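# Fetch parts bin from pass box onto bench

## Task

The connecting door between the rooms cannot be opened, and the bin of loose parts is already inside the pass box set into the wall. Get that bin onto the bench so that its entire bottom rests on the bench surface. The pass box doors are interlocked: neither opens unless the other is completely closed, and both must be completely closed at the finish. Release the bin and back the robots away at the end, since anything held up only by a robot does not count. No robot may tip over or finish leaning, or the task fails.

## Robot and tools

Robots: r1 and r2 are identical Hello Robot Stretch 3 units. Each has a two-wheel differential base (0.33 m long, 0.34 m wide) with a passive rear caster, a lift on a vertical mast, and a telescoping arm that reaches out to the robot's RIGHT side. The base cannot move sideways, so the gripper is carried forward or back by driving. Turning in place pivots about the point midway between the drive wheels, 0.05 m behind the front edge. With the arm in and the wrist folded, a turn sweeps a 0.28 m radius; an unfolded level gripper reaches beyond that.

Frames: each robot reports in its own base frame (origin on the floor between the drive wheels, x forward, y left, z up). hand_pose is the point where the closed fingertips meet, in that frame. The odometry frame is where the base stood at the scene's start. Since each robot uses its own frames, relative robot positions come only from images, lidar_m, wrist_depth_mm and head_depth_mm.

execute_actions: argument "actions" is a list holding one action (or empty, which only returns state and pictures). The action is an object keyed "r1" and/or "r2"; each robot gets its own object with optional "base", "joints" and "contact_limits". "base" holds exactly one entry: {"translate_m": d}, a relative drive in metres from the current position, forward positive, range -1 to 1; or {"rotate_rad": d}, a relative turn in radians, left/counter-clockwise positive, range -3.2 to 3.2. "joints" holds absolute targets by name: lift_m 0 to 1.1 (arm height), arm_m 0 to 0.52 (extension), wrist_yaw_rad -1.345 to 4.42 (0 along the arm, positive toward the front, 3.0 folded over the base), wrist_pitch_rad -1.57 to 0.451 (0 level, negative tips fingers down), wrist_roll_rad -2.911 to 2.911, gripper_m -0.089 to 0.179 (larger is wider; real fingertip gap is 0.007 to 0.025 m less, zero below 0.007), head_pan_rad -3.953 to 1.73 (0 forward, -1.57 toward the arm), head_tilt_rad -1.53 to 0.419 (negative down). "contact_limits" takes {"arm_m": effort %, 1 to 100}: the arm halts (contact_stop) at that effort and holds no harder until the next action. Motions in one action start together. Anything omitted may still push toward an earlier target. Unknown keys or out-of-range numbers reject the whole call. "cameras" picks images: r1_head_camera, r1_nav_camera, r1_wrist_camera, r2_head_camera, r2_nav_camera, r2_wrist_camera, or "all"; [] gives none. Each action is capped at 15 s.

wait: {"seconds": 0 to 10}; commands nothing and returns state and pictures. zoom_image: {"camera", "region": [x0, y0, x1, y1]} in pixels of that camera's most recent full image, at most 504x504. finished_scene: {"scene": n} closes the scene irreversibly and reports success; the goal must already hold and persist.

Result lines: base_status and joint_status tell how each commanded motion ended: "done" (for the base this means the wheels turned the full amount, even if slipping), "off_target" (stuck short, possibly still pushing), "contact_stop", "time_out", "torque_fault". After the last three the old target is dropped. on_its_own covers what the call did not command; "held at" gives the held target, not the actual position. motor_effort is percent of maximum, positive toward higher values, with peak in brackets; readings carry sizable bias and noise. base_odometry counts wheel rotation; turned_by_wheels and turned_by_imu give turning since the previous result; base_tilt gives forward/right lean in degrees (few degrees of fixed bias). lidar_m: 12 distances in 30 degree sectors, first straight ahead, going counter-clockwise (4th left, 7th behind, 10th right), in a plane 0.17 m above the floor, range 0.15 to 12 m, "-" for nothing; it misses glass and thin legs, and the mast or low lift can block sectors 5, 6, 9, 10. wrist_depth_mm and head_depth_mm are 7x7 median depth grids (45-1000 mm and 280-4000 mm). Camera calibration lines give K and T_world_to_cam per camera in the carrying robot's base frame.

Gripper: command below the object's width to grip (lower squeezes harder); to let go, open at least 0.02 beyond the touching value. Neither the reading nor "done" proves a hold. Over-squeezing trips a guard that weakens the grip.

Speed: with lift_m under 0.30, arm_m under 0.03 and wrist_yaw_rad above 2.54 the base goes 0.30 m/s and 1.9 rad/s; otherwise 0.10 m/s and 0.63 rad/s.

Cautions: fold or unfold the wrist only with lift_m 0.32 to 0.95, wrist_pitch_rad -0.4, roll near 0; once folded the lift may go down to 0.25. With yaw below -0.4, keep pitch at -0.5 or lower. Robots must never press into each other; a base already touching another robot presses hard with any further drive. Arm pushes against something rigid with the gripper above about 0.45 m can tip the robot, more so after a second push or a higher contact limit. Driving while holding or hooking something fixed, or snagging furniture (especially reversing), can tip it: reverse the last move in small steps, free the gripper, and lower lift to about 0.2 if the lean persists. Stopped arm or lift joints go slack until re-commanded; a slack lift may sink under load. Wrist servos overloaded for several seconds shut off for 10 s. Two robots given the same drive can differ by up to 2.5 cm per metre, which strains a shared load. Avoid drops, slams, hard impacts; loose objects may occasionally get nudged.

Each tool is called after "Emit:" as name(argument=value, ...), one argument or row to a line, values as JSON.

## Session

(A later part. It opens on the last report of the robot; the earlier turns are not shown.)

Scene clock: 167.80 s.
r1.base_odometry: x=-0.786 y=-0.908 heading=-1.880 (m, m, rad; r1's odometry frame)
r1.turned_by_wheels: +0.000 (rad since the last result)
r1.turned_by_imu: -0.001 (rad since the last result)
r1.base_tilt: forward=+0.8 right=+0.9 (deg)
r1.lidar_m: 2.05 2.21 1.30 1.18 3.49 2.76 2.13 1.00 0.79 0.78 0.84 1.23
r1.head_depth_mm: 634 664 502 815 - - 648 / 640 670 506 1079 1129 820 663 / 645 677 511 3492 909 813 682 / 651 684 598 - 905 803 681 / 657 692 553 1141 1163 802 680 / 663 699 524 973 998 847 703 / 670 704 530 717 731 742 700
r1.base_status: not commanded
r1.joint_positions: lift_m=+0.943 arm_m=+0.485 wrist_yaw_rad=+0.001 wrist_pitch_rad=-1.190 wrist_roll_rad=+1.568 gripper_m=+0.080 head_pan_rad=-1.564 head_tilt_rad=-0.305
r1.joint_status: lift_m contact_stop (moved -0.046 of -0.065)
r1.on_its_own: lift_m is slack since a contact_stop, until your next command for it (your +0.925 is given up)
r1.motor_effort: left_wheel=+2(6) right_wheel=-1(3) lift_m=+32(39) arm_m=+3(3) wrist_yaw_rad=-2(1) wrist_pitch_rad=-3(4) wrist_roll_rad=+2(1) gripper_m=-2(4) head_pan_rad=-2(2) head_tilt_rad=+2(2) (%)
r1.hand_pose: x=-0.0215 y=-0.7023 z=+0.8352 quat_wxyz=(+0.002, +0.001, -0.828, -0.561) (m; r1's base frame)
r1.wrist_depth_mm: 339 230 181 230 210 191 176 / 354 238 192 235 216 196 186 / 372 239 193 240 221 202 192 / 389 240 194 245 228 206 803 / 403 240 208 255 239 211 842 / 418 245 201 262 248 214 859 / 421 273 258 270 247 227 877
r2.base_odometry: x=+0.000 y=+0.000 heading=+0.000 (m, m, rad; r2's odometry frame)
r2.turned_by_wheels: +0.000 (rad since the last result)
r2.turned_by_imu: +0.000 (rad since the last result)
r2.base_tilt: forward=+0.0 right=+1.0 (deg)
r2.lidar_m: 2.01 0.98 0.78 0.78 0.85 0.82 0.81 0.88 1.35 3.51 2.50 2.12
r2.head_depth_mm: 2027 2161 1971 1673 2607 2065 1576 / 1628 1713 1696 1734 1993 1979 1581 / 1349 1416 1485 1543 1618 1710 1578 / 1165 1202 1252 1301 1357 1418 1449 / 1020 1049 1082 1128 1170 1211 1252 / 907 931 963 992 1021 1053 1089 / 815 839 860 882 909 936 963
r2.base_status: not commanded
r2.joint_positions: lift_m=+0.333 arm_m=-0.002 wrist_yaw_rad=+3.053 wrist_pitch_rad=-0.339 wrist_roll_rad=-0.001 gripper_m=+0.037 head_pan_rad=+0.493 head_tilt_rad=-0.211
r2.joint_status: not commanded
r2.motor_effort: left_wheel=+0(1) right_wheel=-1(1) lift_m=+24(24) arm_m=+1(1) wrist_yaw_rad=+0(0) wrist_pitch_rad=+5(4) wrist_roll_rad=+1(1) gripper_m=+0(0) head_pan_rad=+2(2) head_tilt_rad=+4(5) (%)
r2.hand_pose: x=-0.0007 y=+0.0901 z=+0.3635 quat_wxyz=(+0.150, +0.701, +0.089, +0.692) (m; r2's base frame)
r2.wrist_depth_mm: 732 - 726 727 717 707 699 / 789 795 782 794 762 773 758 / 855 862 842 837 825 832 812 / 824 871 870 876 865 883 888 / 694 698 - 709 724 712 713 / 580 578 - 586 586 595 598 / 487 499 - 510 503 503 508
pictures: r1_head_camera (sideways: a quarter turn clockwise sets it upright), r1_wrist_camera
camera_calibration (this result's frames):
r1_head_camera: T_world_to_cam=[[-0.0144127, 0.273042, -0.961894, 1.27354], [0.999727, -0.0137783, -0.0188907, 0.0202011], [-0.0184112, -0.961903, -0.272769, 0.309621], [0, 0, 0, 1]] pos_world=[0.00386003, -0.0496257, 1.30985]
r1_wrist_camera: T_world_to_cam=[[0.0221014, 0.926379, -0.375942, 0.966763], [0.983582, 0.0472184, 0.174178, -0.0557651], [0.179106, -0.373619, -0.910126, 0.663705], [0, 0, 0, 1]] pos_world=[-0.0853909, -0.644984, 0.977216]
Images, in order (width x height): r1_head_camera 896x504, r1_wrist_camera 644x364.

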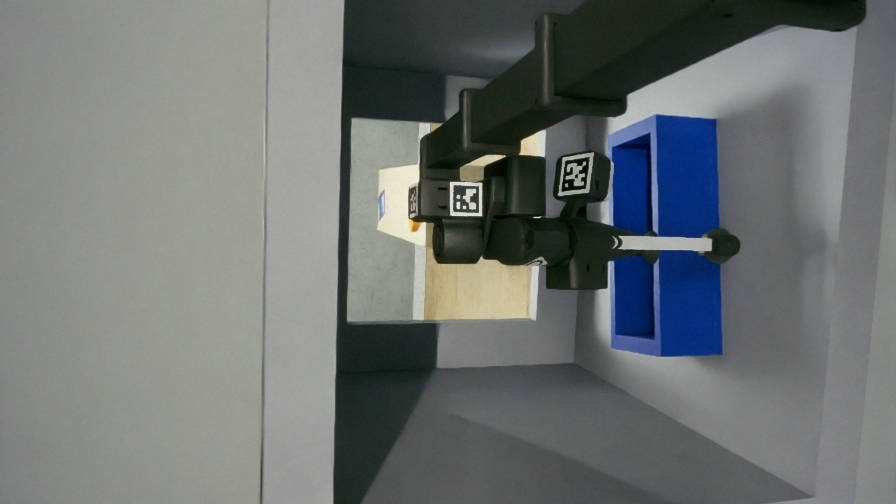

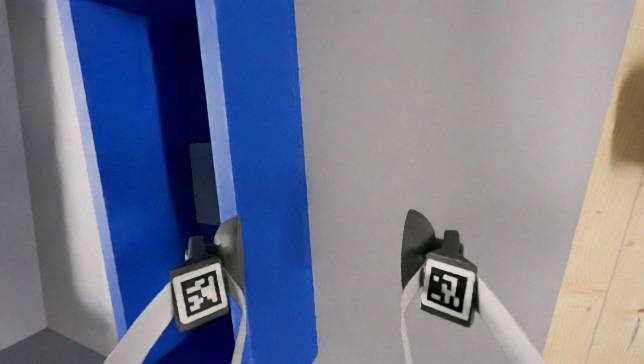

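Emit:
execute_actions(
  actions=[
    {"r1":{"joints":{"lift_m":0.97,"arm_m":0.515}}},
  ],
  cameras=[],
)

Emit:
execute_actions(
  actions=[
    {"r1":{"joints":{"lift_m":0.925}}},
  ],
  cameras=["r1_head_camera","r1_wrist_camera"],
)

Emit:
execute_actions(
  actions=[
    {"r1":{"joints":{"gripper_m":-0.04}}},
  ],
  cameras=["r1_wrist_camera"],
)

Emit:
execute_actions(
  actions=[
    {"r1":{"joints":{"lift_m":0.96}}},
  ],
  cameras=["r1_head_camera","r1_wrist_camera"],
)

Scene clock: 174.30 s.
r1.base_odometry: x=-0.786 y=-0.908 heading=-1.880 (m, m, rad; r1's odometry frame)
r1.turned_by_wheels: +0.000 (rad since the last result)
r1.turned_by_imu: +0.000 (rad since the last result)
r1.base_tilt: forward=+0.8 right=+0.9 (deg)
r1.lidar_m: 2.05 2.21 1.30 1.18 3.51 2.76 2.13 1.00 0.79 0.78 0.84 1.23
r1.head_depth_mm: 632 663 499 811 - 787 647 / 638 672 505 1070 1125 818 661 / 644 676 510 - 1126 813 682 / 651 682 540 - 1012 805 680 / 656 690 517 1144 1162 801 679 / 662 696 522 972 996 845 702 / 668 703 528 719 731 740 699
r1.base_status: not commanded
r1.joint_positions: lift_m=+0.970 arm_m=+0.515 wrist_yaw_rad=+0.001 wrist_pitch_rad=-1.205 wrist_roll_rad=+1.568 gripper_m=+0.080 head_pan_rad=-1.564 head_tilt_rad=-0.305
r1.joint_status: all done
r1.motor_effort: left_wheel=+1(2) right_wheel=+0(1) lift_m=+45(46) arm_m=+3(6) wrist_yaw_rad=-2(1) wrist_pitch_rad=+1(3) wrist_roll_rad=+1(2) gripper_m=+0(3) head_pan_rad=-3(2) head_tilt_rad=+3(1) (%)
r1.hand_pose: x=-0.0215 y=-0.7286 z=+0.8602 quat_wxyz=(+0.002, +0.001, -0.824, -0.567) (m; r1's base frame)
r1.wrist_depth_mm: 352 229 253 220 231 211 196 / 367 241 269 221 239 218 199 / 381 242 280 221 244 222 207 / 393 359 256 223 250 228 214 / 407 369 282 250 265 234 223 / 425 394 310 250 274 237 858 / 416 408 271 252 275 250 878
r2.base_odometry: x=+0.000 y=+0.000 heading=+0.000 (m, m, rad; r2's odometry frame)
r2.turned_by_wheels: +0.000 (rad since the last result)
r2.turned_by_imu: -0.002 (rad since the last result)
r2.base_tilt: forward=-0.2 right=+1.1 (deg)
r2.lidar_m: 2.01 0.98 0.79 0.78 0.85 0.82 0.81 0.88 1.35 3.50 2.50 2.12
r2.head_depth_mm: 2026 2160 1979 1664 2607 2067 1568 / 1630 1694 1696 1724 2004 1990 1584 / 1351 1415 1475 1554 1628 1721 1576 / 1165 1209 1250 1303 1364 1414 1460 / 1019 1049 1091 1129 1163 1211 1255 / 906 931 962 992 1019 1055 1089 / 818 838 860 884 908 934 965
r2.base_status: not commanded
r2.joint_positions: lift_m=+0.333 arm_m=-0.002 wrist_yaw_rad=+3.053 wrist_pitch_rad=-0.339 wrist_roll_rad=-0.001 gripper_m=+0.037 head_pan_rad=+0.493 head_tilt_rad=-0.211
r2.joint_status: not commanded
r2.motor_effort: left_wheel=+0(0) right_wheel=-2(2) lift_m=+24(24) arm_m=+0(1) wrist_yaw_rad=+0(0) wrist_pitch_rad=+4(4) wrist_roll_rad=+1(0) gripper_m=+0(0) head_pan_rad=+2(2) head_tilt_rad=+5(5) (%)
r2.hand_pose: x=-0.0007 y=+0.0901 z=+0.3635 quat_wxyz=(+0.150, +0.701, +0.089, +0.692) (m; r2's base frame)
r2.wrist_depth_mm: 726 - 726 720 717 705 696 / 779 791 790 776 774 760 752 / 840 854 828 837 840 832 819 / 829 869 884 879 866 855 861 / 688 696 - 704 708 723 727 / 572 577 - 580 589 587 594 / 492 495 - 512 498 504 504
pictures: none
No camera images: the call's "cameras" was empty. Leave "cameras" out to get every camera's image.

Scene clock: 175.53 s.
r1.base_odometry: x=-0.786 y=-0.908 heading=-1.880 (m, m, rad; r1's odometry frame)
r1.turned_by_wheels: +0.000 (rad since the last result)
r1.turned_by_imu: +0.000 (rad since the last result)
r1.base_tilt: forward=+0.8 right=+0.9 (deg)
r1.lidar_m: 2.05 2.21 1.30 1.18 3.50 2.76 2.14 0.99 0.79 0.78 0.84 1.23
r1.head_depth_mm: 633 663 500 817 730 - 643 / 638 670 505 1086 - 817 662 / 644 675 510 3451 1021 811 681 / 650 684 542 - 904 799 680 / 655 689 517 1147 1160 800 679 / 661 696 523 971 995 845 702 / 667 704 528 718 730 742 699
r1.base_status: not commanded
r1.joint_positions: lift_m=+0.926 arm_m=+0.515 wrist_yaw_rad=+0.001 wrist_pitch_rad=-1.194 wrist_roll_rad=+1.568 gripper_m=+0.080 head_pan_rad=-1.564 head_tilt_rad=-0.305
r1.joint_status: all done
r1.motor_effort: left_wheel=+1(1) right_wheel=+0(1) lift_m=+19(41) arm_m=+3(3) wrist_yaw_rad=-1(0) wrist_pitch_rad=-2(2) wrist_roll_rad=+1(1) gripper_m=-2(1) head_pan_rad=-3(1) head_tilt_rad=+1(1) (%)
r1.hand_pose: x=-0.0215 y=-0.7314 z=+0.8170 quat_wxyz=(+0.002, +0.001, -0.827, -0.562) (m; r1's base frame)
r1.wrist_depth_mm: 176 207 150 202 192 175 161 / 318 207 150 209 197 180 165 / 332 207 208 213 202 184 169 / 346 207 207 212 208 187 172 / 363 208 151 213 219 193 176 / 384 208 153 214 226 195 181 / 395 239 258 213 226 207 188
r2.base_odometry: x=+0.000 y=+0.000 heading=+0.000 (m, m, rad; r2's odometry frame)
r2.turned_by_wheels: +0.000 (rad since the last result)
r2.turned_by_imu: +0.000 (rad since the last result)
r2.base_tilt: forward=-0.1 right=+1.1 (deg)
r2.lidar_m: 2.01 0.98 0.78 0.78 0.85 0.82 0.81 0.88 1.34 3.51 2.49 2.13
r2.head_depth_mm: 2004 2141 1978 1678 2588 2092 1582 / 1624 1699 1698 1727 2008 1986 1567 / 1361 1414 1474 1554 1624 1717 1587 / 1165 1211 1251 1307 1355 1413 1458 / 1017 1050 1090 1121 1166 1211 1260 / 906 934 961 987 1024 1052 1084 / 818 838 858 884 907 936 966
r2.base_status: not commanded
r2.joint_positions: lift_m=+0.333 arm_m=-0.002 wrist_yaw_rad=+3.053 wrist_pitch_rad=-0.339 wrist_roll_rad=-0.001 gripper_m=+0.037 head_pan_rad=+0.493 head_tilt_rad=-0.211
r2.joint_status: not commanded
r2.motor_effort: left_wheel=+0(0) right_wheel=-1(1) lift_m=+24(24) arm_m=+1(1) wrist_yaw_rad=+0(0) wrist_pitch_rad=+4(5) wrist_roll_rad=+1(1) gripper_m=+0(1) head_pan_rad=+2(2) head_tilt_rad=+4(4) (%)
r2.hand_pose: x=-0.0007 y=+0.0901 z=+0.3635 quat_wxyz=(+0.150, +0.701, +0.089, +0.692) (m; r2's base frame)
r2.wrist_depth_mm: 740 - 735 714 723 709 699 / 790 796 772 783 771 773 763 / 843 861 836 848 831 830 819 / 825 861 872 866 859 862 861 / 690 695 - 709 707 708 723 / 575 576 - 582 586 590 597 / 489 492 - 514 497 504 507
pictures: r1_head_camera (sideways: a quarter turn clockwise sets it upright), r1_wrist_camera
camera_calibration (this result's frames):
r1_head_camera: T_world_to_cam=[[-0.0144127, 0.273042, -0.961894, 1.27354], [0.999727, -0.0137783, -0.0188907, 0.0202011], [-0.0184112, -0.961903, -0.272769, 0.309621], [0, 0, 0, 1]] pos_world=[0.00386003, -0.0496257, 1.30985]
r1_wrist_camera: T_world_to_cam=[[0.0221045, 0.927863, -0.372265, 0.984923], [0.983582, 0.0465224, 0.17436, -0.0518892], [0.1791, -0.370008, -0.911602, 0.640185], [0, 0, 0, 1]] pos_world=[-0.0853914, -0.674587, 0.959294]
Images, in order (width x height): r1_head_camera 896x504, r1_wrist_camera 644x364.

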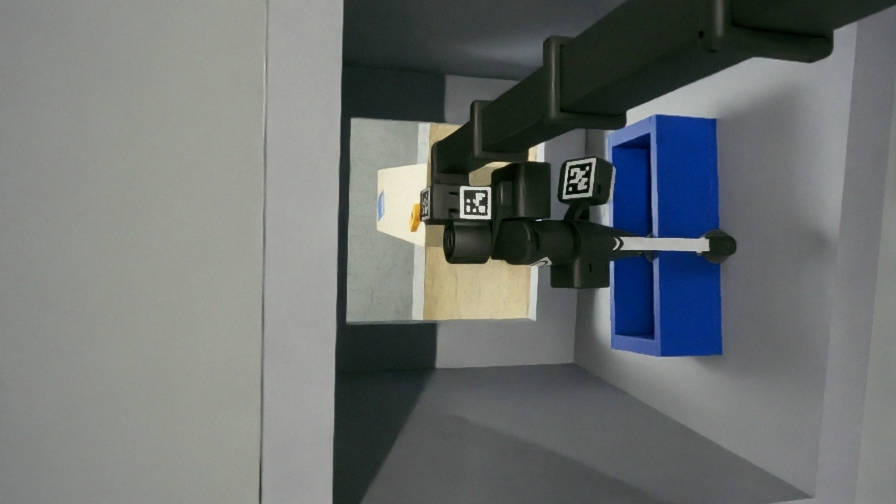

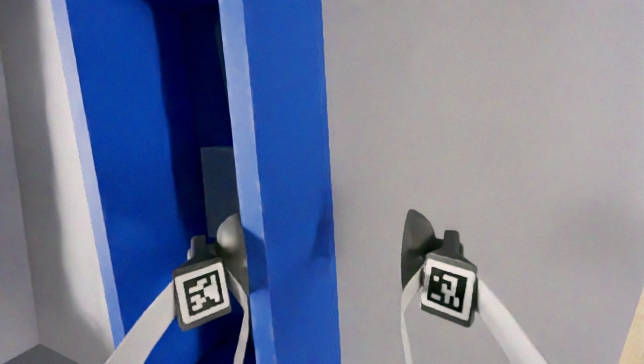

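Scene clock: 177.23 s.
r1.base_odometry: x=-0.786 y=-0.908 heading=-1.880 (m, m, rad; r1's odometry frame)
r1.turned_by_wheels: +0.000 (rad since the last result)
r1.turned_by_imu: +0.000 (rad since the last result)
r1.base_tilt: forward=+0.8 right=+0.8 (deg)
r1.lidar_m: 2.05 2.22 1.30 1.18 3.49 2.76 2.13 1.00 0.79 0.78 0.84 1.23
r1.head_depth_mm: 633 664 501 813 728 - 644 / 639 671 506 1082 - 806 662 / 645 677 511 3460 887 787 682 / 652 684 576 - 880 786 680 / 657 690 535 1145 1162 783 680 / 663 697 523 974 996 844 702 / 670 703 529 719 731 743 701
r1.base_status: not commanded
r1.joint_positions: lift_m=+0.926 arm_m=+0.515 wrist_yaw_rad=+0.001 wrist_pitch_rad=-1.182 wrist_roll_rad=+1.567 gripper_m=-0.039 head_pan_rad=-1.564 head_tilt_rad=-0.305
r1.joint_status: all done
r1.motor_effort: left_wheel=-2(2) right_wheel=+5(5) lift_m=+18(19) arm_m=+1(3) wrist_yaw_rad=-1(1) wrist_pitch_rad=-5(18) wrist_roll_rad=+2(3) gripper_m=-22(98) head_pan_rad=-3(3) head_tilt_rad=+2(2) (%)
r1.hand_pose: x=-0.0215 y=-0.7343 z=+0.8179 quat_wxyz=(+0.002, +0.001, -0.830, -0.558) (m; r1's base frame)
r1.wrist_depth_mm: 316 179 213 177 194 176 162 / 331 178 219 173 199 181 166 / 342 178 225 169 204 185 169 / 361 176 199 212 210 190 173 / 380 185 222 143 213 195 177 / 391 184 239 146 217 200 182 / 400 193 254 196 234 206 188
r2.base_odometry: x=+0.000 y=+0.000 heading=+0.000 (m, m, rad; r2's odometry frame)
r2.turned_by_wheels: +0.000 (rad since the last result)
r2.turned_by_imu: +0.000 (rad since the last result)
r2.base_tilt: forward=-0.1 right=+1.1 (deg)
r2.lidar_m: 2.01 0.98 0.79 0.78 0.85 0.82 0.81 0.88 1.35 3.51 2.49 2.13
r2.head_depth_mm: 1995 2162 1963 1682 2610 2061 1572 / 1624 1707 1692 1736 1991 1975 1585 / 1361 1410 1480 1551 1620 1719 1575 / 1164 1203 1250 1304 1355 1420 1451 / 1019 1055 1087 1123 1168 1207 1259 / 908 931 963 987 1020 1051 1090 / 817 836 860 884 909 932 965
r2.base_status: not commanded
r2.joint_positions: lift_m=+0.333 arm_m=-0.002 wrist_yaw_rad=+3.053 wrist_pitch_rad=-0.339 wrist_roll_rad=-0.001 gripper_m=+0.037 head_pan_rad=+0.493 head_tilt_rad=-0.211
r2.joint_status: not commanded
r2.motor_effort: left_wheel=+0(0) right_wheel=-1(1) lift_m=+24(24) arm_m=+1(0) wrist_yaw_rad=+0(0) wrist_pitch_rad=+5(4) wrist_roll_rad=+1(1) gripper_m=+0(1) head_pan_rad=+2(2) head_tilt_rad=+4(5) (%)
r2.hand_pose: x=-0.0007 y=+0.0901 z=+0.3635 quat_wxyz=(+0.150, +0.701, +0.089, +0.692) (m; r2's base frame)
r2.wrist_depth_mm: 730 - 720 714 717 711 708 / 782 786 771 777 753 764 756 / 858 849 837 837 828 825 825 / 825 872 875 876 881 864 873 / 698 704 - 698 719 712 728 / 574 576 - 586 585 587 602 / 491 495 - 515 499 510 505
pictures: r1_wrist_camera
camera_calibration (this result's frames):
r1_wrist_camera: T_world_to_cam=[[0.0209977, 0.923633, -0.382702, 0.993371], [0.983602, 0.049497, 0.173426, -0.0489504], [0.179124, -0.380069, -0.907448, 0.62906], [0, 0, 0, 1]] pos_world=[-0.0853908, -0.676001, 0.959495]
Images, in order (width x height): r1_wrist_camera 644x364.

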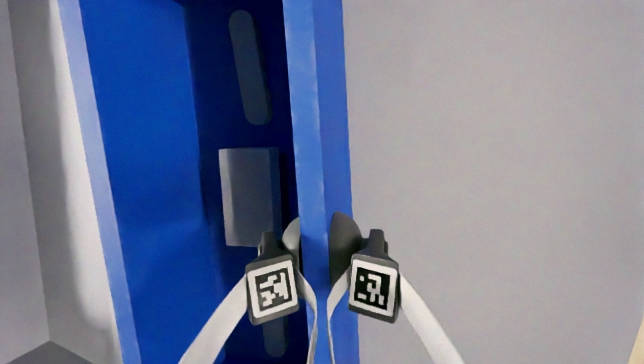

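Scene clock: 178.50 s.
r1.base_odometry: x=-0.786 y=-0.908 heading=-1.880 (m, m, rad; r1's odometry frame)
r1.turned_by_wheels: +0.000 (rad since the last result)
r1.turned_by_imu: +0.000 (rad since the last result)
r1.base_tilt: forward=+0.9 right=+0.9 (deg)
r1.lidar_m: 2.04 2.21 1.29 1.18 3.49 2.77 2.13 1.00 0.79 0.78 0.84 1.23
r1.head_depth_mm: 632 663 499 813 - - 647 / 637 669 505 1070 1098 786 660 / 643 675 510 - 1124 771 681 / 650 682 523 - 992 767 682 / 655 690 517 1141 1163 760 678 / 661 696 522 970 995 844 703 / 669 702 528 717 729 744 700
r1.base_status: not commanded
r1.joint_positions: lift_m=+0.959 arm_m=+0.515 wrist_yaw_rad=+0.001 wrist_pitch_rad=-1.224 wrist_roll_rad=+1.568 gripper_m=-0.036 head_pan_rad=-1.564 head_tilt_rad=-0.305
r1.joint_status: all done
r1.motor_effort: left_wheel=+1(2) right_wheel=+1(6) lift_m=+50(54) arm_m=+1(1) wrist_yaw_rad=+0(1) wrist_pitch_rad=+7(10) wrist_roll_rad=+1(2) gripper_m=-23(24) head_pan_rad=-3(3) head_tilt_rad=+2(1) (%)
r1.hand_pose: x=-0.0215 y=-0.7239 z=+0.8487 quat_wxyz=(+0.002, +0.001, -0.818, -0.575) (m; r1's base frame)
r1.wrist_depth_mm: 338 185 225 155 218 203 187 / 350 185 232 156 224 207 193 / 363 195 235 158 229 214 200 / 378 196 216 182 236 218 206 / 390 346 230 147 242 224 216 / 402 360 227 151 247 231 885 / 415 380 258 188 261 236 889
r2.base_odometry: x=+0.000 y=+0.000 heading=+0.000 (m, m, rad; r2's odometry frame)
r2.turned_by_wheels: +0.000 (rad since the last result)
r2.turned_by_imu: +0.000 (rad since the last result)
r2.base_tilt: forward=-0.2 right=+1.1 (deg)
r2.lidar_m: 2.00 0.98 0.78 0.78 0.85 0.82 0.81 0.88 1.35 3.50 2.49 2.12
r2.head_depth_mm: 2015 2168 1983 1678 2615 2067 1572 / 1610 1711 1699 1721 1983 1989 1586 / 1355 1413 1492 1550 1631 1724 1580 / 1170 1208 1250 1301 1360 1417 1451 / 1017 1048 1088 1122 1167 1211 1260 / 905 932 960 991 1023 1058 1094 / 816 837 857 882 906 933 964
r2.base_status: not commanded
r2.joint_positions: lift_m=+0.333 arm_m=-0.002 wrist_yaw_rad=+3.053 wrist_pitch_rad=-0.339 wrist_roll_rad=-0.001 gripper_m=+0.037 head_pan_rad=+0.493 head_tilt_rad=-0.211
r2.joint_status: not commanded
r2.motor_effort: left_wheel=+0(0) right_wheel=-1(2) lift_m=+24(24) arm_m=+1(1) wrist_yaw_rad=+0(0) wrist_pitch_rad=+4(5) wrist_roll_rad=+1(0) gripper_m=-1(0) head_pan_rad=+2(2) head_tilt_rad=+5(4) (%)
r2.hand_pose: x=-0.0007 y=+0.0901 z=+0.3635 quat_wxyz=(+0.150, +0.701, +0.089, +0.692) (m; r2's base frame)
r2.wrist_depth_mm: 734 - 727 714 713 712 698 / 783 788 781 781 761 760 764 / 860 865 833 837 833 829 812 / 819 870 880 873 871 864 851 / 700 693 - 702 714 718 719 / 575 583 - 591 588 585 594 / 491 499 - 511 492 505 509
pictures: r1_head_camera (sideways: a quarter turn clockwise sets it upright), r1_wrist_camera
camera_calibration (this result's frames):
r1_head_camera: T_world_to_cam=[[-0.0144127, 0.273042, -0.961894, 1.27354], [0.999727, -0.0137783, -0.0188907, 0.0202011], [-0.0184112, -0.961904, -0.272768, 0.309621], [0, 0, 0, 1]] pos_world=[0.00386003, -0.0496257, 1.30985]
r1_wrist_camera: T_world_to_cam=[[0.0227513, 0.938849, -0.343578, 0.973411], [0.983593, 0.0404988, 0.175798, -0.063314], [0.178962, -0.34194, -0.922523, 0.701416], [0, 0, 0, 1]] pos_world=[-0.0853981, -0.671479, 0.992646]
Images, in order (width x height): r1_head_camera 896x504, r1_wrist_camera 644x364.

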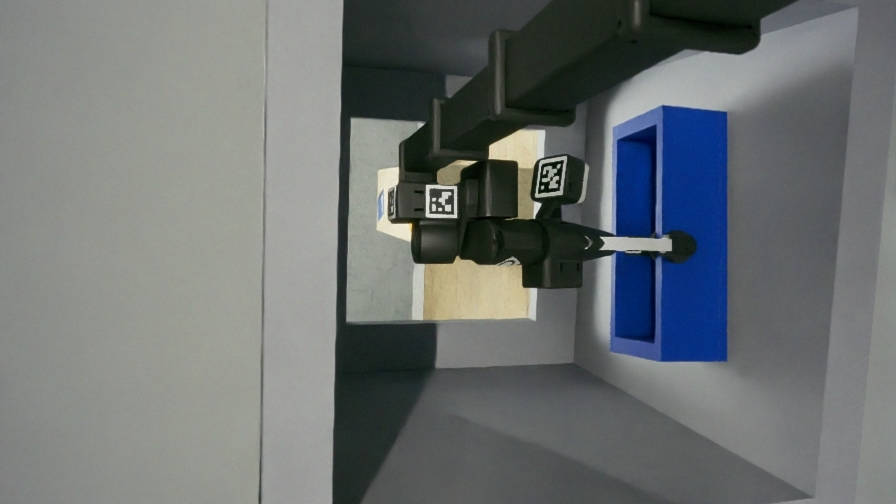

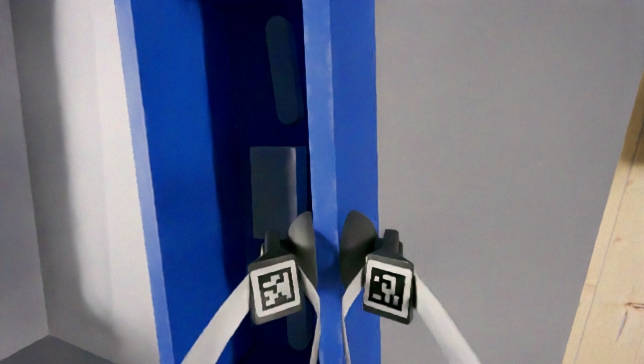

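Emit:
execute_actions(
  actions=[
    {"r1":{"joints":{"gripper_m":-0.06,"lift_m":0.985}}},
  ],
  cameras=["r1_head_camera"],
)

Emit:
execute_actions(
  actions=[
    {"r1":{"joints":{"arm_m":0.1}}},
  ],
  cameras=["r1_head_camera","r1_nav_camera","r1_wrist_camera"],
)

Scene clock: 183.17 s.
r1.base_odometry: x=-0.786 y=-0.908 heading=-1.880 (m, m, rad; r1's odometry frame)
r1.turned_by_wheels: +0.000 (rad since the last result)
r1.turned_by_imu: +0.000 (rad since the last result)
r1.base_tilt: forward=+0.9 right=+0.9 (deg)
r1.lidar_m: 2.05 2.21 1.30 1.18 3.50 2.75 2.13 1.00 0.79 0.78 0.84 1.23
r1.head_depth_mm: 632 663 500 754 - 768 646 / 637 669 504 1065 1129 786 660 / 643 676 508 2870 867 770 682 / 649 682 518 - 857 766 681 / 655 689 516 1138 1161 760 679 / 662 695 522 973 997 845 702 / 668 703 528 718 730 743 701
r1.base_status: not commanded
r1.joint_positions: lift_m=+0.984 arm_m=+0.515 wrist_yaw_rad=+0.001 wrist_pitch_rad=-1.224 wrist_roll_rad=+1.568 gripper_m=-0.059 head_pan_rad=-1.564 head_tilt_rad=-0.305
r1.joint_status: all done
r1.motor_effort: left_wheel=+1(1) right_wheel=+1(0) lift_m=+50(53) arm_m=+1(1) wrist_yaw_rad=-2(0) wrist_pitch_rad=+7(7) wrist_roll_rad=+1(1) gripper_m=-31(99) head_pan_rad=-2(3) head_tilt_rad=+3(2) (%)
r1.hand_pose: x=-0.0215 y=-0.7239 z=+0.8737 quat_wxyz=(+0.002, +0.001, -0.818, -0.575) (m; r1's base frame)
r1.wrist_depth_mm: 365 169 221 163 245 225 211 / 373 178 228 163 250 231 217 / 389 178 232 163 258 235 224 / 406 187 209 199 265 242 849 / 421 198 223 145 270 249 855 / 428 198 238 147 272 256 900 / 414 402 259 203 292 261 952
r2.base_odometry: x=+0.000 y=+0.000 heading=+0.000 (m, m, rad; r2's odometry frame)
r2.turned_by_wheels: +0.000 (rad since the last result)
r2.turned_by_imu: -0.001 (rad since the last result)
r2.base_tilt: forward=+0.0 right=+1.2 (deg)
r2.lidar_m: 2.01 0.98 0.79 0.78 0.85 0.82 0.81 0.88 1.35 3.50 2.49 2.12
r2.head_depth_mm: 2024 2146 1977 1667 2605 2073 1574 / 1611 1696 1684 1725 2014 1978 1576 / 1352 1412 1482 1544 1632 1707 1583 / 1168 1207 1253 1304 1358 1414 1454 / 1015 1046 1086 1130 1173 1211 1253 / 906 932 961 990 1022 1053 1094 / 818 837 858 885 910 933 963
r2.base_status: not commanded
r2.joint_positions: lift_m=+0.333 arm_m=-0.002 wrist_yaw_rad=+3.053 wrist_pitch_rad=-0.339 wrist_roll_rad=-0.001 gripper_m=+0.037 head_pan_rad=+0.493 head_tilt_rad=-0.211
r2.joint_status: not commanded
r2.motor_effort: left_wheel=+0(0) right_wheel=-1(0) lift_m=+24(24) arm_m=+1(1) wrist_yaw_rad=+0(0) wrist_pitch_rad=+4(4) wrist_roll_rad=+1(1) gripper_m=+0(1) head_pan_rad=+2(2) head_tilt_rad=+5(5) (%)
r2.hand_pose: x=-0.0007 y=+0.0901 z=+0.3635 quat_wxyz=(+0.150, +0.701, +0.089, +0.692) (m; r2's base frame)
r2.wrist_depth_mm: 728 - 716 712 707 698 698 / 800 804 786 770 750 758 764 / 858 860 835 821 828 825 817 / 842 861 879 888 862 847 869 / 684 697 - 705 703 719 721 / 566 580 - 588 587 599 590 / 490 492 - 516 497 510 511
pictures: r1_head_camera (sideways: a quarter turn clockwise sets it upright)
camera_calibration (this result's frames):
r1_head_camera: T_world_to_cam=[[-0.0144128, 0.273042, -0.961894, 1.27354], [0.999727, -0.013778, -0.0188907, 0.0202011], [-0.0184109, -0.961903, -0.272769, 0.309621], [0, 0, 0, 1]] pos_world=[0.00386004, -0.0496257, 1.30985]
Images, in order (width x height): r1_head_camera 896x504.

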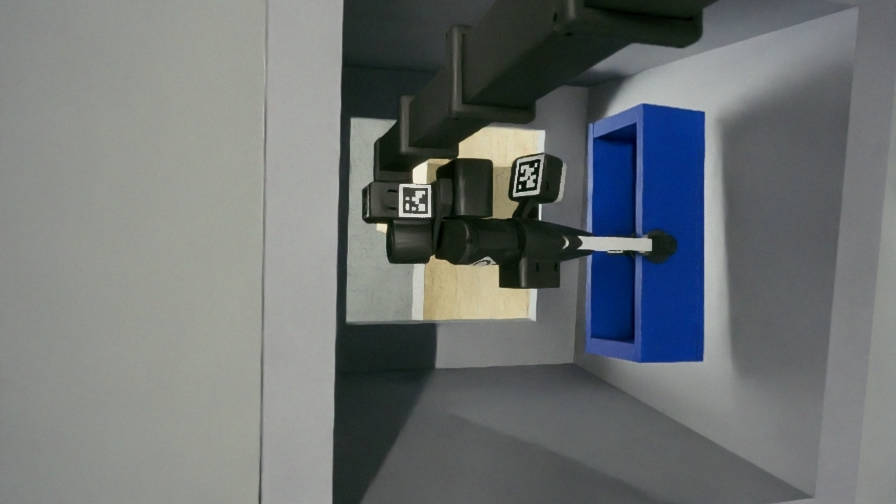

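Scene clock: 187.40 s.
r1.base_odometry: x=-0.786 y=-0.908 heading=-1.880 (m, m, rad; r1's odometry frame)
r1.turned_by_wheels: +0.000 (rad since the last result)
r1.turned_by_imu: +0.000 (rad since the last result)
r1.base_tilt: forward=+0.8 right=+0.9 (deg)
r1.lidar_m: 2.05 2.21 1.29 1.18 3.48 2.75 2.13 0.99 0.79 0.78 0.84 1.23
r1.head_depth_mm: 632 664 500 816 765 - - / 639 668 505 1092 - - - / 644 676 511 2903 1156 - - / 650 682 541 3810 1160 832 679 / 657 690 517 1143 1161 846 677 / 661 695 523 971 994 845 678 / 668 703 528 718 729 742 701
r1.base_status: not commanded
r1.joint_positions: lift_m=+0.984 arm_m=+0.100 wrist_yaw_rad=+0.001 wrist_pitch_rad=-1.224 wrist_roll_rad=+1.568 gripper_m=-0.037 head_pan_rad=-1.564 head_tilt_rad=-0.305
r1.joint_status: all done
r1.on_its_own: gripper_m is held at -0.038, not at your -0.060, by its stall guard, which is still easing
r1.motor_effort: left_wheel=+1(1) right_wheel=+1(1) lift_m=+50(50) arm_m=-4(3) wrist_yaw_rad=-2(2) wrist_pitch_rad=+7(7) wrist_roll_rad=+1(1) gripper_m=-22(31) head_pan_rad=-2(3) head_tilt_rad=+2(2) (%)
r1.hand_pose: x=-0.0215 y=-0.3093 z=+0.8737 quat_wxyz=(+0.002, +0.001, -0.818, -0.575) (m; r1's base frame)
r1.wrist_depth_mm: 374 186 224 154 955 889 815 / 389 186 234 156 963 934 - / 403 195 234 158 - - - / 428 196 218 183 - 940 860 / 441 385 232 147 - 976 896 / 466 404 225 150 - 967 907 / 475 428 257 188 - - 930
r2.base_odometry: x=+0.000 y=+0.000 heading=+0.000 (m, m, rad; r2's odometry frame)
r2.turned_by_wheels: +0.000 (rad since the last result)
r2.turned_by_imu: -0.001 (rad since the last result)
r2.base_tilt: forward=-0.1 right=+1.1 (deg)
r2.lidar_m: 2.00 0.98 0.78 0.78 0.85 0.82 0.81 0.88 1.35 3.50 2.49 2.13
r2.head_depth_mm: 2016 2154 1950 1677 2610 2045 1578 / 1616 1705 1685 1736 2005 1975 1579 / 1350 1422 1472 1544 1629 1710 1589 / 1160 1203 1248 1304 1357 1425 1459 / 1019 1046 1082 1125 1167 1211 1257 / 908 931 959 987 1021 1056 1090 / 818 839 860 884 908 932 963
r2.base_status: not commanded
r2.joint_positions: lift_m=+0.333 arm_m=-0.002 wrist_yaw_rad=+3.053 wrist_pitch_rad=-0.339 wrist_roll_rad=-0.001 gripper_m=+0.037 head_pan_rad=+0.493 head_tilt_rad=-0.211
r2.joint_status: not commanded
r2.motor_effort: left_wheel=+0(0) right_wheel=-1(1) lift_m=+24(24) arm_m=+1(1) wrist_yaw_rad=+0(0) wrist_pitch_rad=+5(4) wrist_roll_rad=+0(1) gripper_m=+0(0) head_pan_rad=+2(2) head_tilt_rad=+4(4) (%)
r2.hand_pose: x=-0.0007 y=+0.0901 z=+0.3635 quat_wxyz=(+0.150, +0.701, +0.089, +0.692) (m; r2's base frame)
r2.wrist_depth_mm: 740 - 725 724 715 714 704 / 796 792 792 779 768 773 752 / 846 856 853 842 844 824 811 / 821 876 872 872 872 869 864 / 692 703 - 707 705 711 721 / 569 578 - 581 587 588 593 / 492 492 - 514 505 506 509
pictures: r1_head_camera (sideways: a quarter turn clockwise sets it upright), r1_nav_camera (sideways: a quarter turn counterclockwise sets it upright), r1_wrist_camera
camera_calibration (this result's frames):
r1_head_camera: T_world_to_cam=[[-0.0144127, 0.273042, -0.961894, 1.27354], [0.999727, -0.0137783, -0.0188907, 0.0202012], [-0.0184112, -0.961903, -0.272769, 0.309622], [0, 0, 0, 1]] pos_world=[0.00386003, -0.0496257, 1.30985]
r1_nav_camera: T_world_to_cam=[[0.0270031, -0.336292, 0.941371, -1.193], [-0.998598, -0.0519663, 0.0100804, 0.0402797], [0.0455296, -0.940323, -0.337224, 0.392854], [0, 0, 0, 1]] pos_world=[0.0545514, -0.0296931, 1.25513]
r1_wrist_camera: T_world_to_cam=[[0.0227513, 0.93885, -0.343574, 0.592753], [0.983593, 0.0404982, 0.175798, -0.0844999], [0.178962, -0.341937, -0.922525, 0.866249], [0, 0, 0, 1]] pos_world=[-0.0853981, -0.256881, 1.01765]
Images, in order (width x height): r1_head_camera 896x504, r1_nav_camera 672x504, r1_wrist_camera 644x364.

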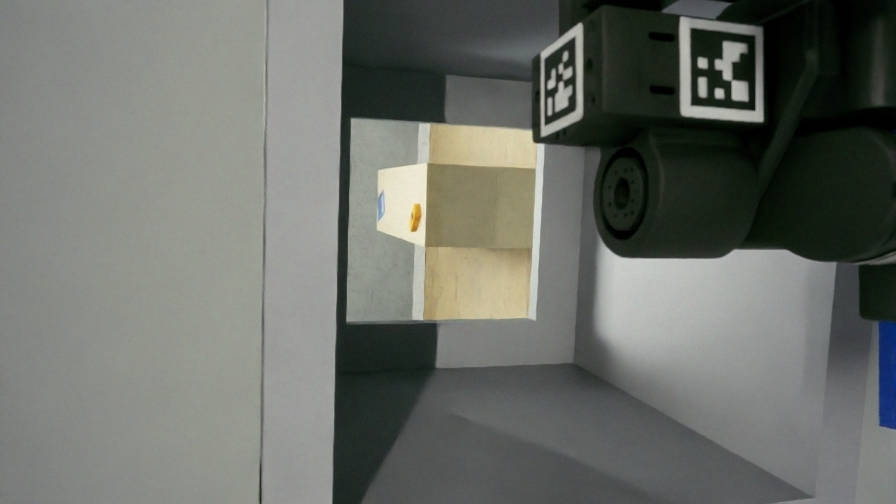

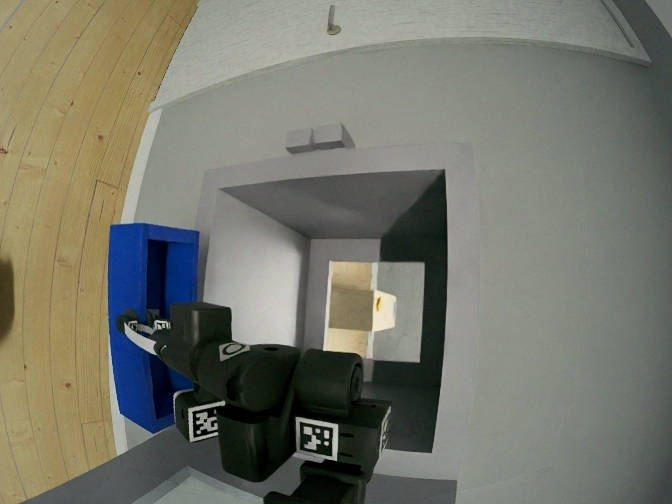

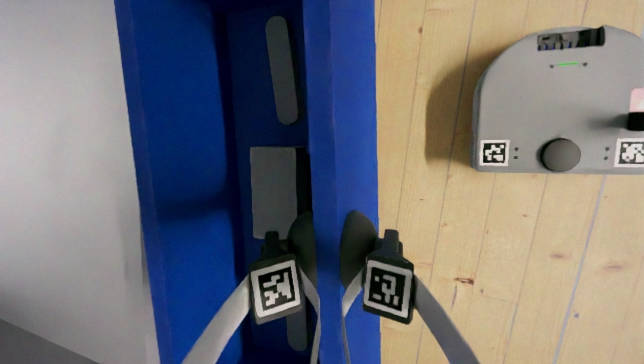

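Emit:
execute_actions(
  actions=[
    {"r1":{"joints":{"arm_m":0.01}}},
  ],
  cameras=[],
)

Emit:
execute_actions(
  actions=[
    {"r1":{"base":{"rotate_rad":1.74},"joints":{"lift_m":1.04}}},
  ],
  cameras=["r1_nav_camera"],
)

Emit:
execute_actions(
  actions=[
    {"r1":{"base":{"translate_m":0.9},"joints":{"head_pan_rad":-0.9,"head_tilt_rad":-0.6}}},
  ],
  cameras=["r1_nav_camera","r1_head_camera"],
)

Scene clock: 204.90 s.
r1.base_odometry: x=-0.786 y=-0.908 heading=-1.880 (m, m, rad; r1's odometry frame)
r1.turned_by_wheels: +0.000 (rad since the last result)
r1.turned_by_imu: -0.001 (rad since the last result)
r1.base_tilt: forward=+0.8 right=+0.9 (deg)
r1.lidar_m: 2.05 2.21 1.30 1.18 3.51 2.76 2.13 1.00 0.79 0.78 0.84 1.23
r1.head_depth_mm: 632 663 501 814 791 777 - / 638 670 506 1090 1123 850 - / 644 677 511 2895 1151 853 - / 650 682 547 3829 1155 848 704 / 656 690 518 1144 1165 847 679 / 662 698 523 975 998 845 701 / 670 705 529 717 730 741 701
r1.base_status: not commanded
r1.joint_positions: lift_m=+0.984 arm_m=+0.010 wrist_yaw_rad=+0.001 wrist_pitch_rad=-1.224 wrist_roll_rad=+1.568 gripper_m=-0.031 head_pan_rad=-1.564 head_tilt_rad=-0.305
r1.joint_status: all done
r1.on_its_own: gripper_m is held at -0.032, not at your -0.060, by its stall guard, which is not easing now
r1.motor_effort: left_wheel=+1(1) right_wheel=+1(1) lift_m=+51(50) arm_m=-4(3) wrist_yaw_rad=-1(1) wrist_pitch_rad=+7(7) wrist_roll_rad=+1(1) gripper_m=-21(21) head_pan_rad=-2(1) head_tilt_rad=+2(1) (%)
r1.hand_pose: x=-0.0215 y=-0.2193 z=+0.8737 quat_wxyz=(+0.002, +0.001, -0.818, -0.575) (m; r1's base frame)
r1.wrist_depth_mm: 378 186 227 154 956 874 798 / 393 194 233 155 961 - 797 / 404 195 239 156 - - 831 / 420 418 218 181 - 966 864 / 445 434 228 147 - 962 905 / 466 461 224 151 - 999 897 / 477 471 258 187 - - 937
r2.base_odometry: x=+0.000 y=+0.000 heading=+0.000 (m, m, rad; r2's odometry frame)
r2.turned_by_wheels: +0.000 (rad since the last result)
r2.turned_by_imu: -0.005 (rad since the last result)
r2.base_tilt: forward=-0.2 right=+1.0 (deg)
r2.lidar_m: 2.01 0.98 0.79 0.78 0.85 0.82 0.81 0.88 1.35 3.51 2.49 2.12
r2.head_depth_mm: 1999 2167 1972 1676 2577 2052 1576 / 1621 1710 1696 1730 1993 1967 1573 / 1353 1412 1481 1558 1619 1723 1573 / 1166 1213 1255 1305 1361 1416 1445 / 1016 1052 1088 1123 1164 1209 1262 / 906 930 957 992 1022 1049 1092 / 817 836 860 884 911 935 959
r2.base_status: not commanded
r2.joint_positions: lift_m=+0.333 arm_m=-0.002 wrist_yaw_rad=+3.053 wrist_pitch_rad=-0.339 wrist_roll_rad=-0.001 gripper_m=+0.037 head_pan_rad=+0.493 head_tilt_rad=-0.211
r2.joint_status: not commanded
r2.motor_effort: left_wheel=+0(0) right_wheel=-2(0) lift_m=+24(24) arm_m=+1(1) wrist_yaw_rad=+0(0) wrist_pitch_rad=+4(4) wrist_roll_rad=+1(0) gripper_m=+0(0) head_pan_rad=+2(2) head_tilt_rad=+4(4) (%)
r2.hand_pose: x=-0.0007 y=+0.0901 z=+0.3635 quat_wxyz=(+0.150, +0.701, +0.089, +0.692) (m; r2's base frame)
r2.wrist_depth_mm: 731 - 724 725 718 706 702 / 800 802 776 768 763 763 766 / 840 856 850 838 835 821 810 / 840 869 874 877 874 867 854 / 691 697 - 710 721 713 716 / 568 578 - 586 591 593 598 / 491 493 - 518 498 508 507
pictures: none
No camera images: the call's "cameras" was empty. Leave "cameras" out to get every camera's image.

Scene clock: 208.60 s.
r1.base_odometry: x=-0.786 y=-0.908 heading=-0.140 (m, m, rad; r1's odometry frame)
r1.turned_by_wheels: +1.740 (rad since the last result)
r1.turned_by_imu: +1.760 (rad since the last result)
r1.base_tilt: forward=+0.8 right=+0.9 (deg)
r1.lidar_m: 1.18 3.12 2.73 1.52 0.89 0.78 0.78 0.92 1.58 2.05 2.40 1.30
r1.head_depth_mm: 1683 1763 1844 1929 - - - / 1728 1811 1910 1999 2083 - - / 1763 1860 1940 2051 2141 - - / 1810 1901 2011 2131 2226 1954 1527 / 1871 1962 2066 2175 2305 1959 1530 / 1911 2016 2126 2251 2377 1958 1524 / 1972 2076 2199 2334 2446 1947 1521
r1.base_status: done
r1.joint_positions: lift_m=+1.039 arm_m=+0.010 wrist_yaw_rad=+0.001 wrist_pitch_rad=-1.224 wrist_roll_rad=+1.568 gripper_m=-0.031 head_pan_rad=-1.564 head_tilt_rad=-0.305
r1.joint_status: all done
r1.on_its_own: gripper_m is held at -0.032, not at your -0.060, by its stall guard, which is not easing now
r1.motor_effort: left_wheel=-2(7) right_wheel=+2(6) lift_m=+50(52) arm_m=-4(4) wrist_yaw_rad=-1(1) wrist_pitch_rad=+7(7) wrist_roll_rad=+1(1) gripper_m=-21(21) head_pan_rad=-2(3) head_tilt_rad=+2(2) (%)
r1.hand_pose: x=-0.0215 y=-0.2193 z=+0.9287 quat_wxyz=(+0.002, +0.001, -0.818, -0.575) (m; r1's base frame)
r1.wrist_depth_mm: - 186 227 154 - 924 838 / - 195 234 155 - - 851 / - 196 238 157 - - 875 / - - 217 181 - 997 932 / - - 229 147 - - 946 / - - 225 150 - - 962 / - - 259 186 - - 987
r2.base_odometry: x=+0.000 y=+0.000 heading=+0.000 (m, m, rad; r2's odometry frame)
r2.turned_by_wheels: +0.000 (rad since the last result)
r2.turned_by_imu: -0.001 (rad since the last result)
r2.base_tilt: forward=-0.1 right=+1.1 (deg)
r2.lidar_m: 2.01 0.98 0.79 0.78 0.85 0.82 0.81 0.88 1.35 3.50 2.50 2.12
r2.head_depth_mm: 2020 2138 1975 1679 2604 2048 1570 / 1624 1711 1694 1728 1990 1960 1582 / 1355 1407 1471 1553 1637 1725 1582 / 1168 1208 1253 1300 1357 1423 1466 / 1018 1052 1085 1125 1166 1204 1258 / 902 933 963 991 1021 1053 1090 / 814 836 860 883 909 932 961
r2.base_status: not commanded
r2.joint_positions: lift_m=+0.333 arm_m=-0.002 wrist_yaw_rad=+3.053 wrist_pitch_rad=-0.339 wrist_roll_rad=-0.001 gripper_m=+0.037 head_pan_rad=+0.493 head_tilt_rad=-0.211
r2.joint_status: not commanded
r2.motor_effort: left_wheel=+0(0) right_wheel=-1(1) lift_m=+24(24) arm_m=+1(1) wrist_yaw_rad=+0(0) wrist_pitch_rad=+4(4) wrist_roll_rad=+0(1) gripper_m=+0(0) head_pan_rad=+2(2) head_tilt_rad=+4(4) (%)
r2.hand_pose: x=-0.0007 y=+0.0901 z=+0.3635 quat_wxyz=(+0.150, +0.701, +0.089, +0.692) (m; r2's base frame)
r2.wrist_depth_mm: 742 - 736 726 715 709 713 / 800 791 785 773 770 766 757 / 854 866 853 834 839 822 828 / 823 873 877 866 846 856 870 / 698 698 - 710 711 713 722 / 575 580 - 584 590 590 602 / 491 490 - 513 502 505 507
pictures: r1_nav_camera (sideways: a quarter turn counterclockwise sets it upright)
camera_calibration (this result's frames):
r1_nav_camera: T_world_to_cam=[[0.0270031, -0.336292, 0.941371, -1.193], [-0.998598, -0.0519663, 0.0100804, 0.0402797], [0.0455296, -0.940323, -0.337224, 0.392853], [0, 0, 0, 1]] pos_world=[0.0545514, -0.0296931, 1.25513]
Images, in order (width x height): r1_nav_camera 672x504.

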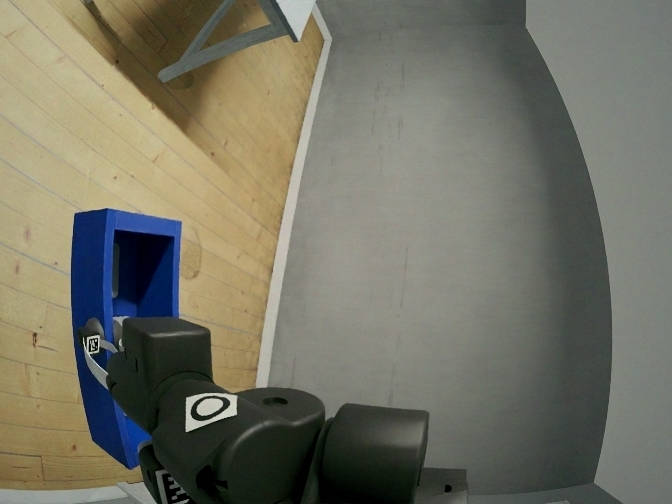

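Scene clock: 218.57 s.
r1.base_odometry: x=+0.105 y=-1.034 heading=-0.140 (m, m, rad; r1's odometry frame)
r1.turned_by_wheels: +0.000 (rad since the last result)
r1.turned_by_imu: +0.000 (rad since the last result)
r1.base_tilt: forward=+0.9 right=+0.9 (deg)
r1.lidar_m: 2.69 2.84 2.48 2.48 1.88 1.64 1.64 1.92 2.30 0.85 0.36 0.34
r1.head_depth_mm: 2297 2454 2614 997 761 1117 402 / 2527 2703 2896 994 760 620 407 / 2824 3053 3146 990 756 630 347 / 2765 3071 1411 984 754 611 1181 / 2601 2835 1404 978 751 609 537 / 2437 2655 1397 975 748 608 554 / 2298 2504 1386 969 747 674 1232
r1.base_status: done
r1.joint_positions: lift_m=+1.039 arm_m=+0.010 wrist_yaw_rad=+0.001 wrist_pitch_rad=-1.224 wrist_roll_rad=+1.568 gripper_m=-0.031 head_pan_rad=-0.907 head_tilt_rad=-0.592
r1.joint_status: all done
r1.on_its_own: gripper_m is held at -0.032, not at your -0.060, by its stall guard, which is not easing now
r1.motor_effort: left_wheel=-2(4) right_wheel=+3(6) lift_m=+50(50) arm_m=-4(4) wrist_yaw_rad=+0(1) wrist_pitch_rad=+7(7) wrist_roll_rad=+2(1) gripper_m=-21(22) head_pan_rad=+3(28) head_tilt_rad=-1(16) (%)
r1.hand_pose: x=-0.0215 y=-0.2193 z=+0.9287 quat_wxyz=(+0.002, +0.001, -0.818, -0.575) (m; r1's base frame)
r1.wrist_depth_mm: - 186 226 154 987 950 845 / - 194 232 155 - - 845 / - 194 237 157 - - 873 / - 756 217 181 - - 919 / 551 582 229 147 - - 942 / 548 472 225 151 - - 980 / 549 492 259 186 - - -
r2.base_odometry: x=+0.000 y=+0.000 heading=+0.000 (m, m, rad; r2's odometry frame)
r2.turned_by_wheels: +0.000 (rad since the last result)
r2.turned_by_imu: -0.003 (rad since the last result)
r2.base_tilt: forward=-0.3 right=+1.1 (deg)
r2.lidar_m: 2.01 0.98 0.79 0.78 0.85 0.82 0.81 0.88 1.35 3.52 2.50 2.12
r2.head_depth_mm: 2017 2178 1982 1672 2602 2072 1578 / 1620 1709 1685 1741 1991 1990 1575 / 1348 1412 1486 1542 1630 1717 1584 / 1158 1205 1255 1301 1364 1411 1454 / 1017 1049 1086 1126 1165 1210 1257 / 905 933 961 992 1020 1057 1090 / 814 835 860 882 908 934 964
r2.base_status: not commanded
r2.joint_positions: lift_m=+0.333 arm_m=-0.002 wrist_yaw_rad=+3.053 wrist_pitch_rad=-0.339 wrist_roll_rad=-0.001 gripper_m=+0.037 head_pan_rad=+0.493 head_tilt_rad=-0.211
r2.joint_status: not commanded
r2.motor_effort: left_wheel=+0(0) right_wheel=+0(0) lift_m=+24(24) arm_m=+1(1) wrist_yaw_rad=+0(0) wrist_pitch_rad=+4(4) wrist_roll_rad=+1(1) gripper_m=+0(0) head_pan_rad=+2(2) head_tilt_rad=+5(4) (%)
r2.hand_pose: x=-0.0007 y=+0.0901 z=+0.3635 quat_wxyz=(+0.150, +0.701, +0.089, +0.692) (m; r2's base frame)
r2.wrist_depth_mm: 725 - 710 723 719 709 711 / 792 801 771 768 774 764 748 / 836 851 837 858 833 839 821 / 829 891 889 860 879 863 870 / 700 694 - 714 719 709 722 / 577 582 - 582 589 592 586 / 495 495 - 513 499 507 509
pictures: r1_head_camera (sideways: a quarter turn clockwise sets it upright), r1_nav_camera (sideways: a quarter turn counterclockwise sets it upright)
camera_calibration (this result's frames):
r1_head_camera: T_world_to_cam=[[-0.33896, 0.413182, -0.845214, 1.12328], [0.796399, 0.604296, -0.0239741, 0.0280515], [0.500854, -0.681254, -0.53389, 0.646253], [0, 0, 0, 1]] pos_world=[0.0347271, -0.0408062, 1.29511]
r1_nav_camera: T_world_to_cam=[[0.382371, -0.448972, 0.807599, -1.02068], [-0.758561, -0.651594, -0.00309028, 0.0559636], [0.527615, -0.611432, -0.589723, 0.718465], [0, 0, 0, 1]] pos_world=[0.0536579, 0.017501, 1.24817]
Images, in order (width x height): r1_head_camera 896x504, r1_nav_camera 672x504.

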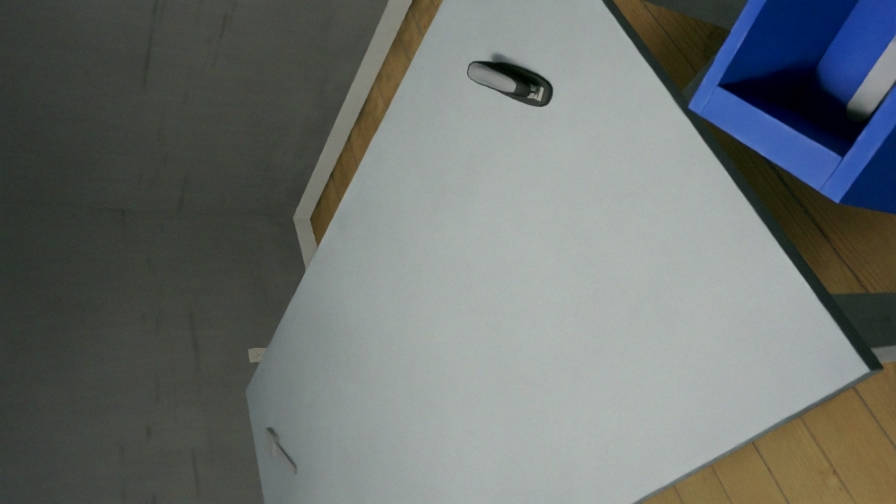

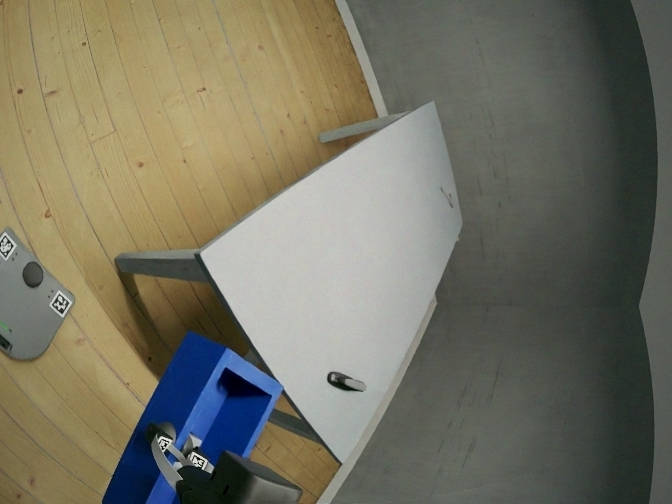

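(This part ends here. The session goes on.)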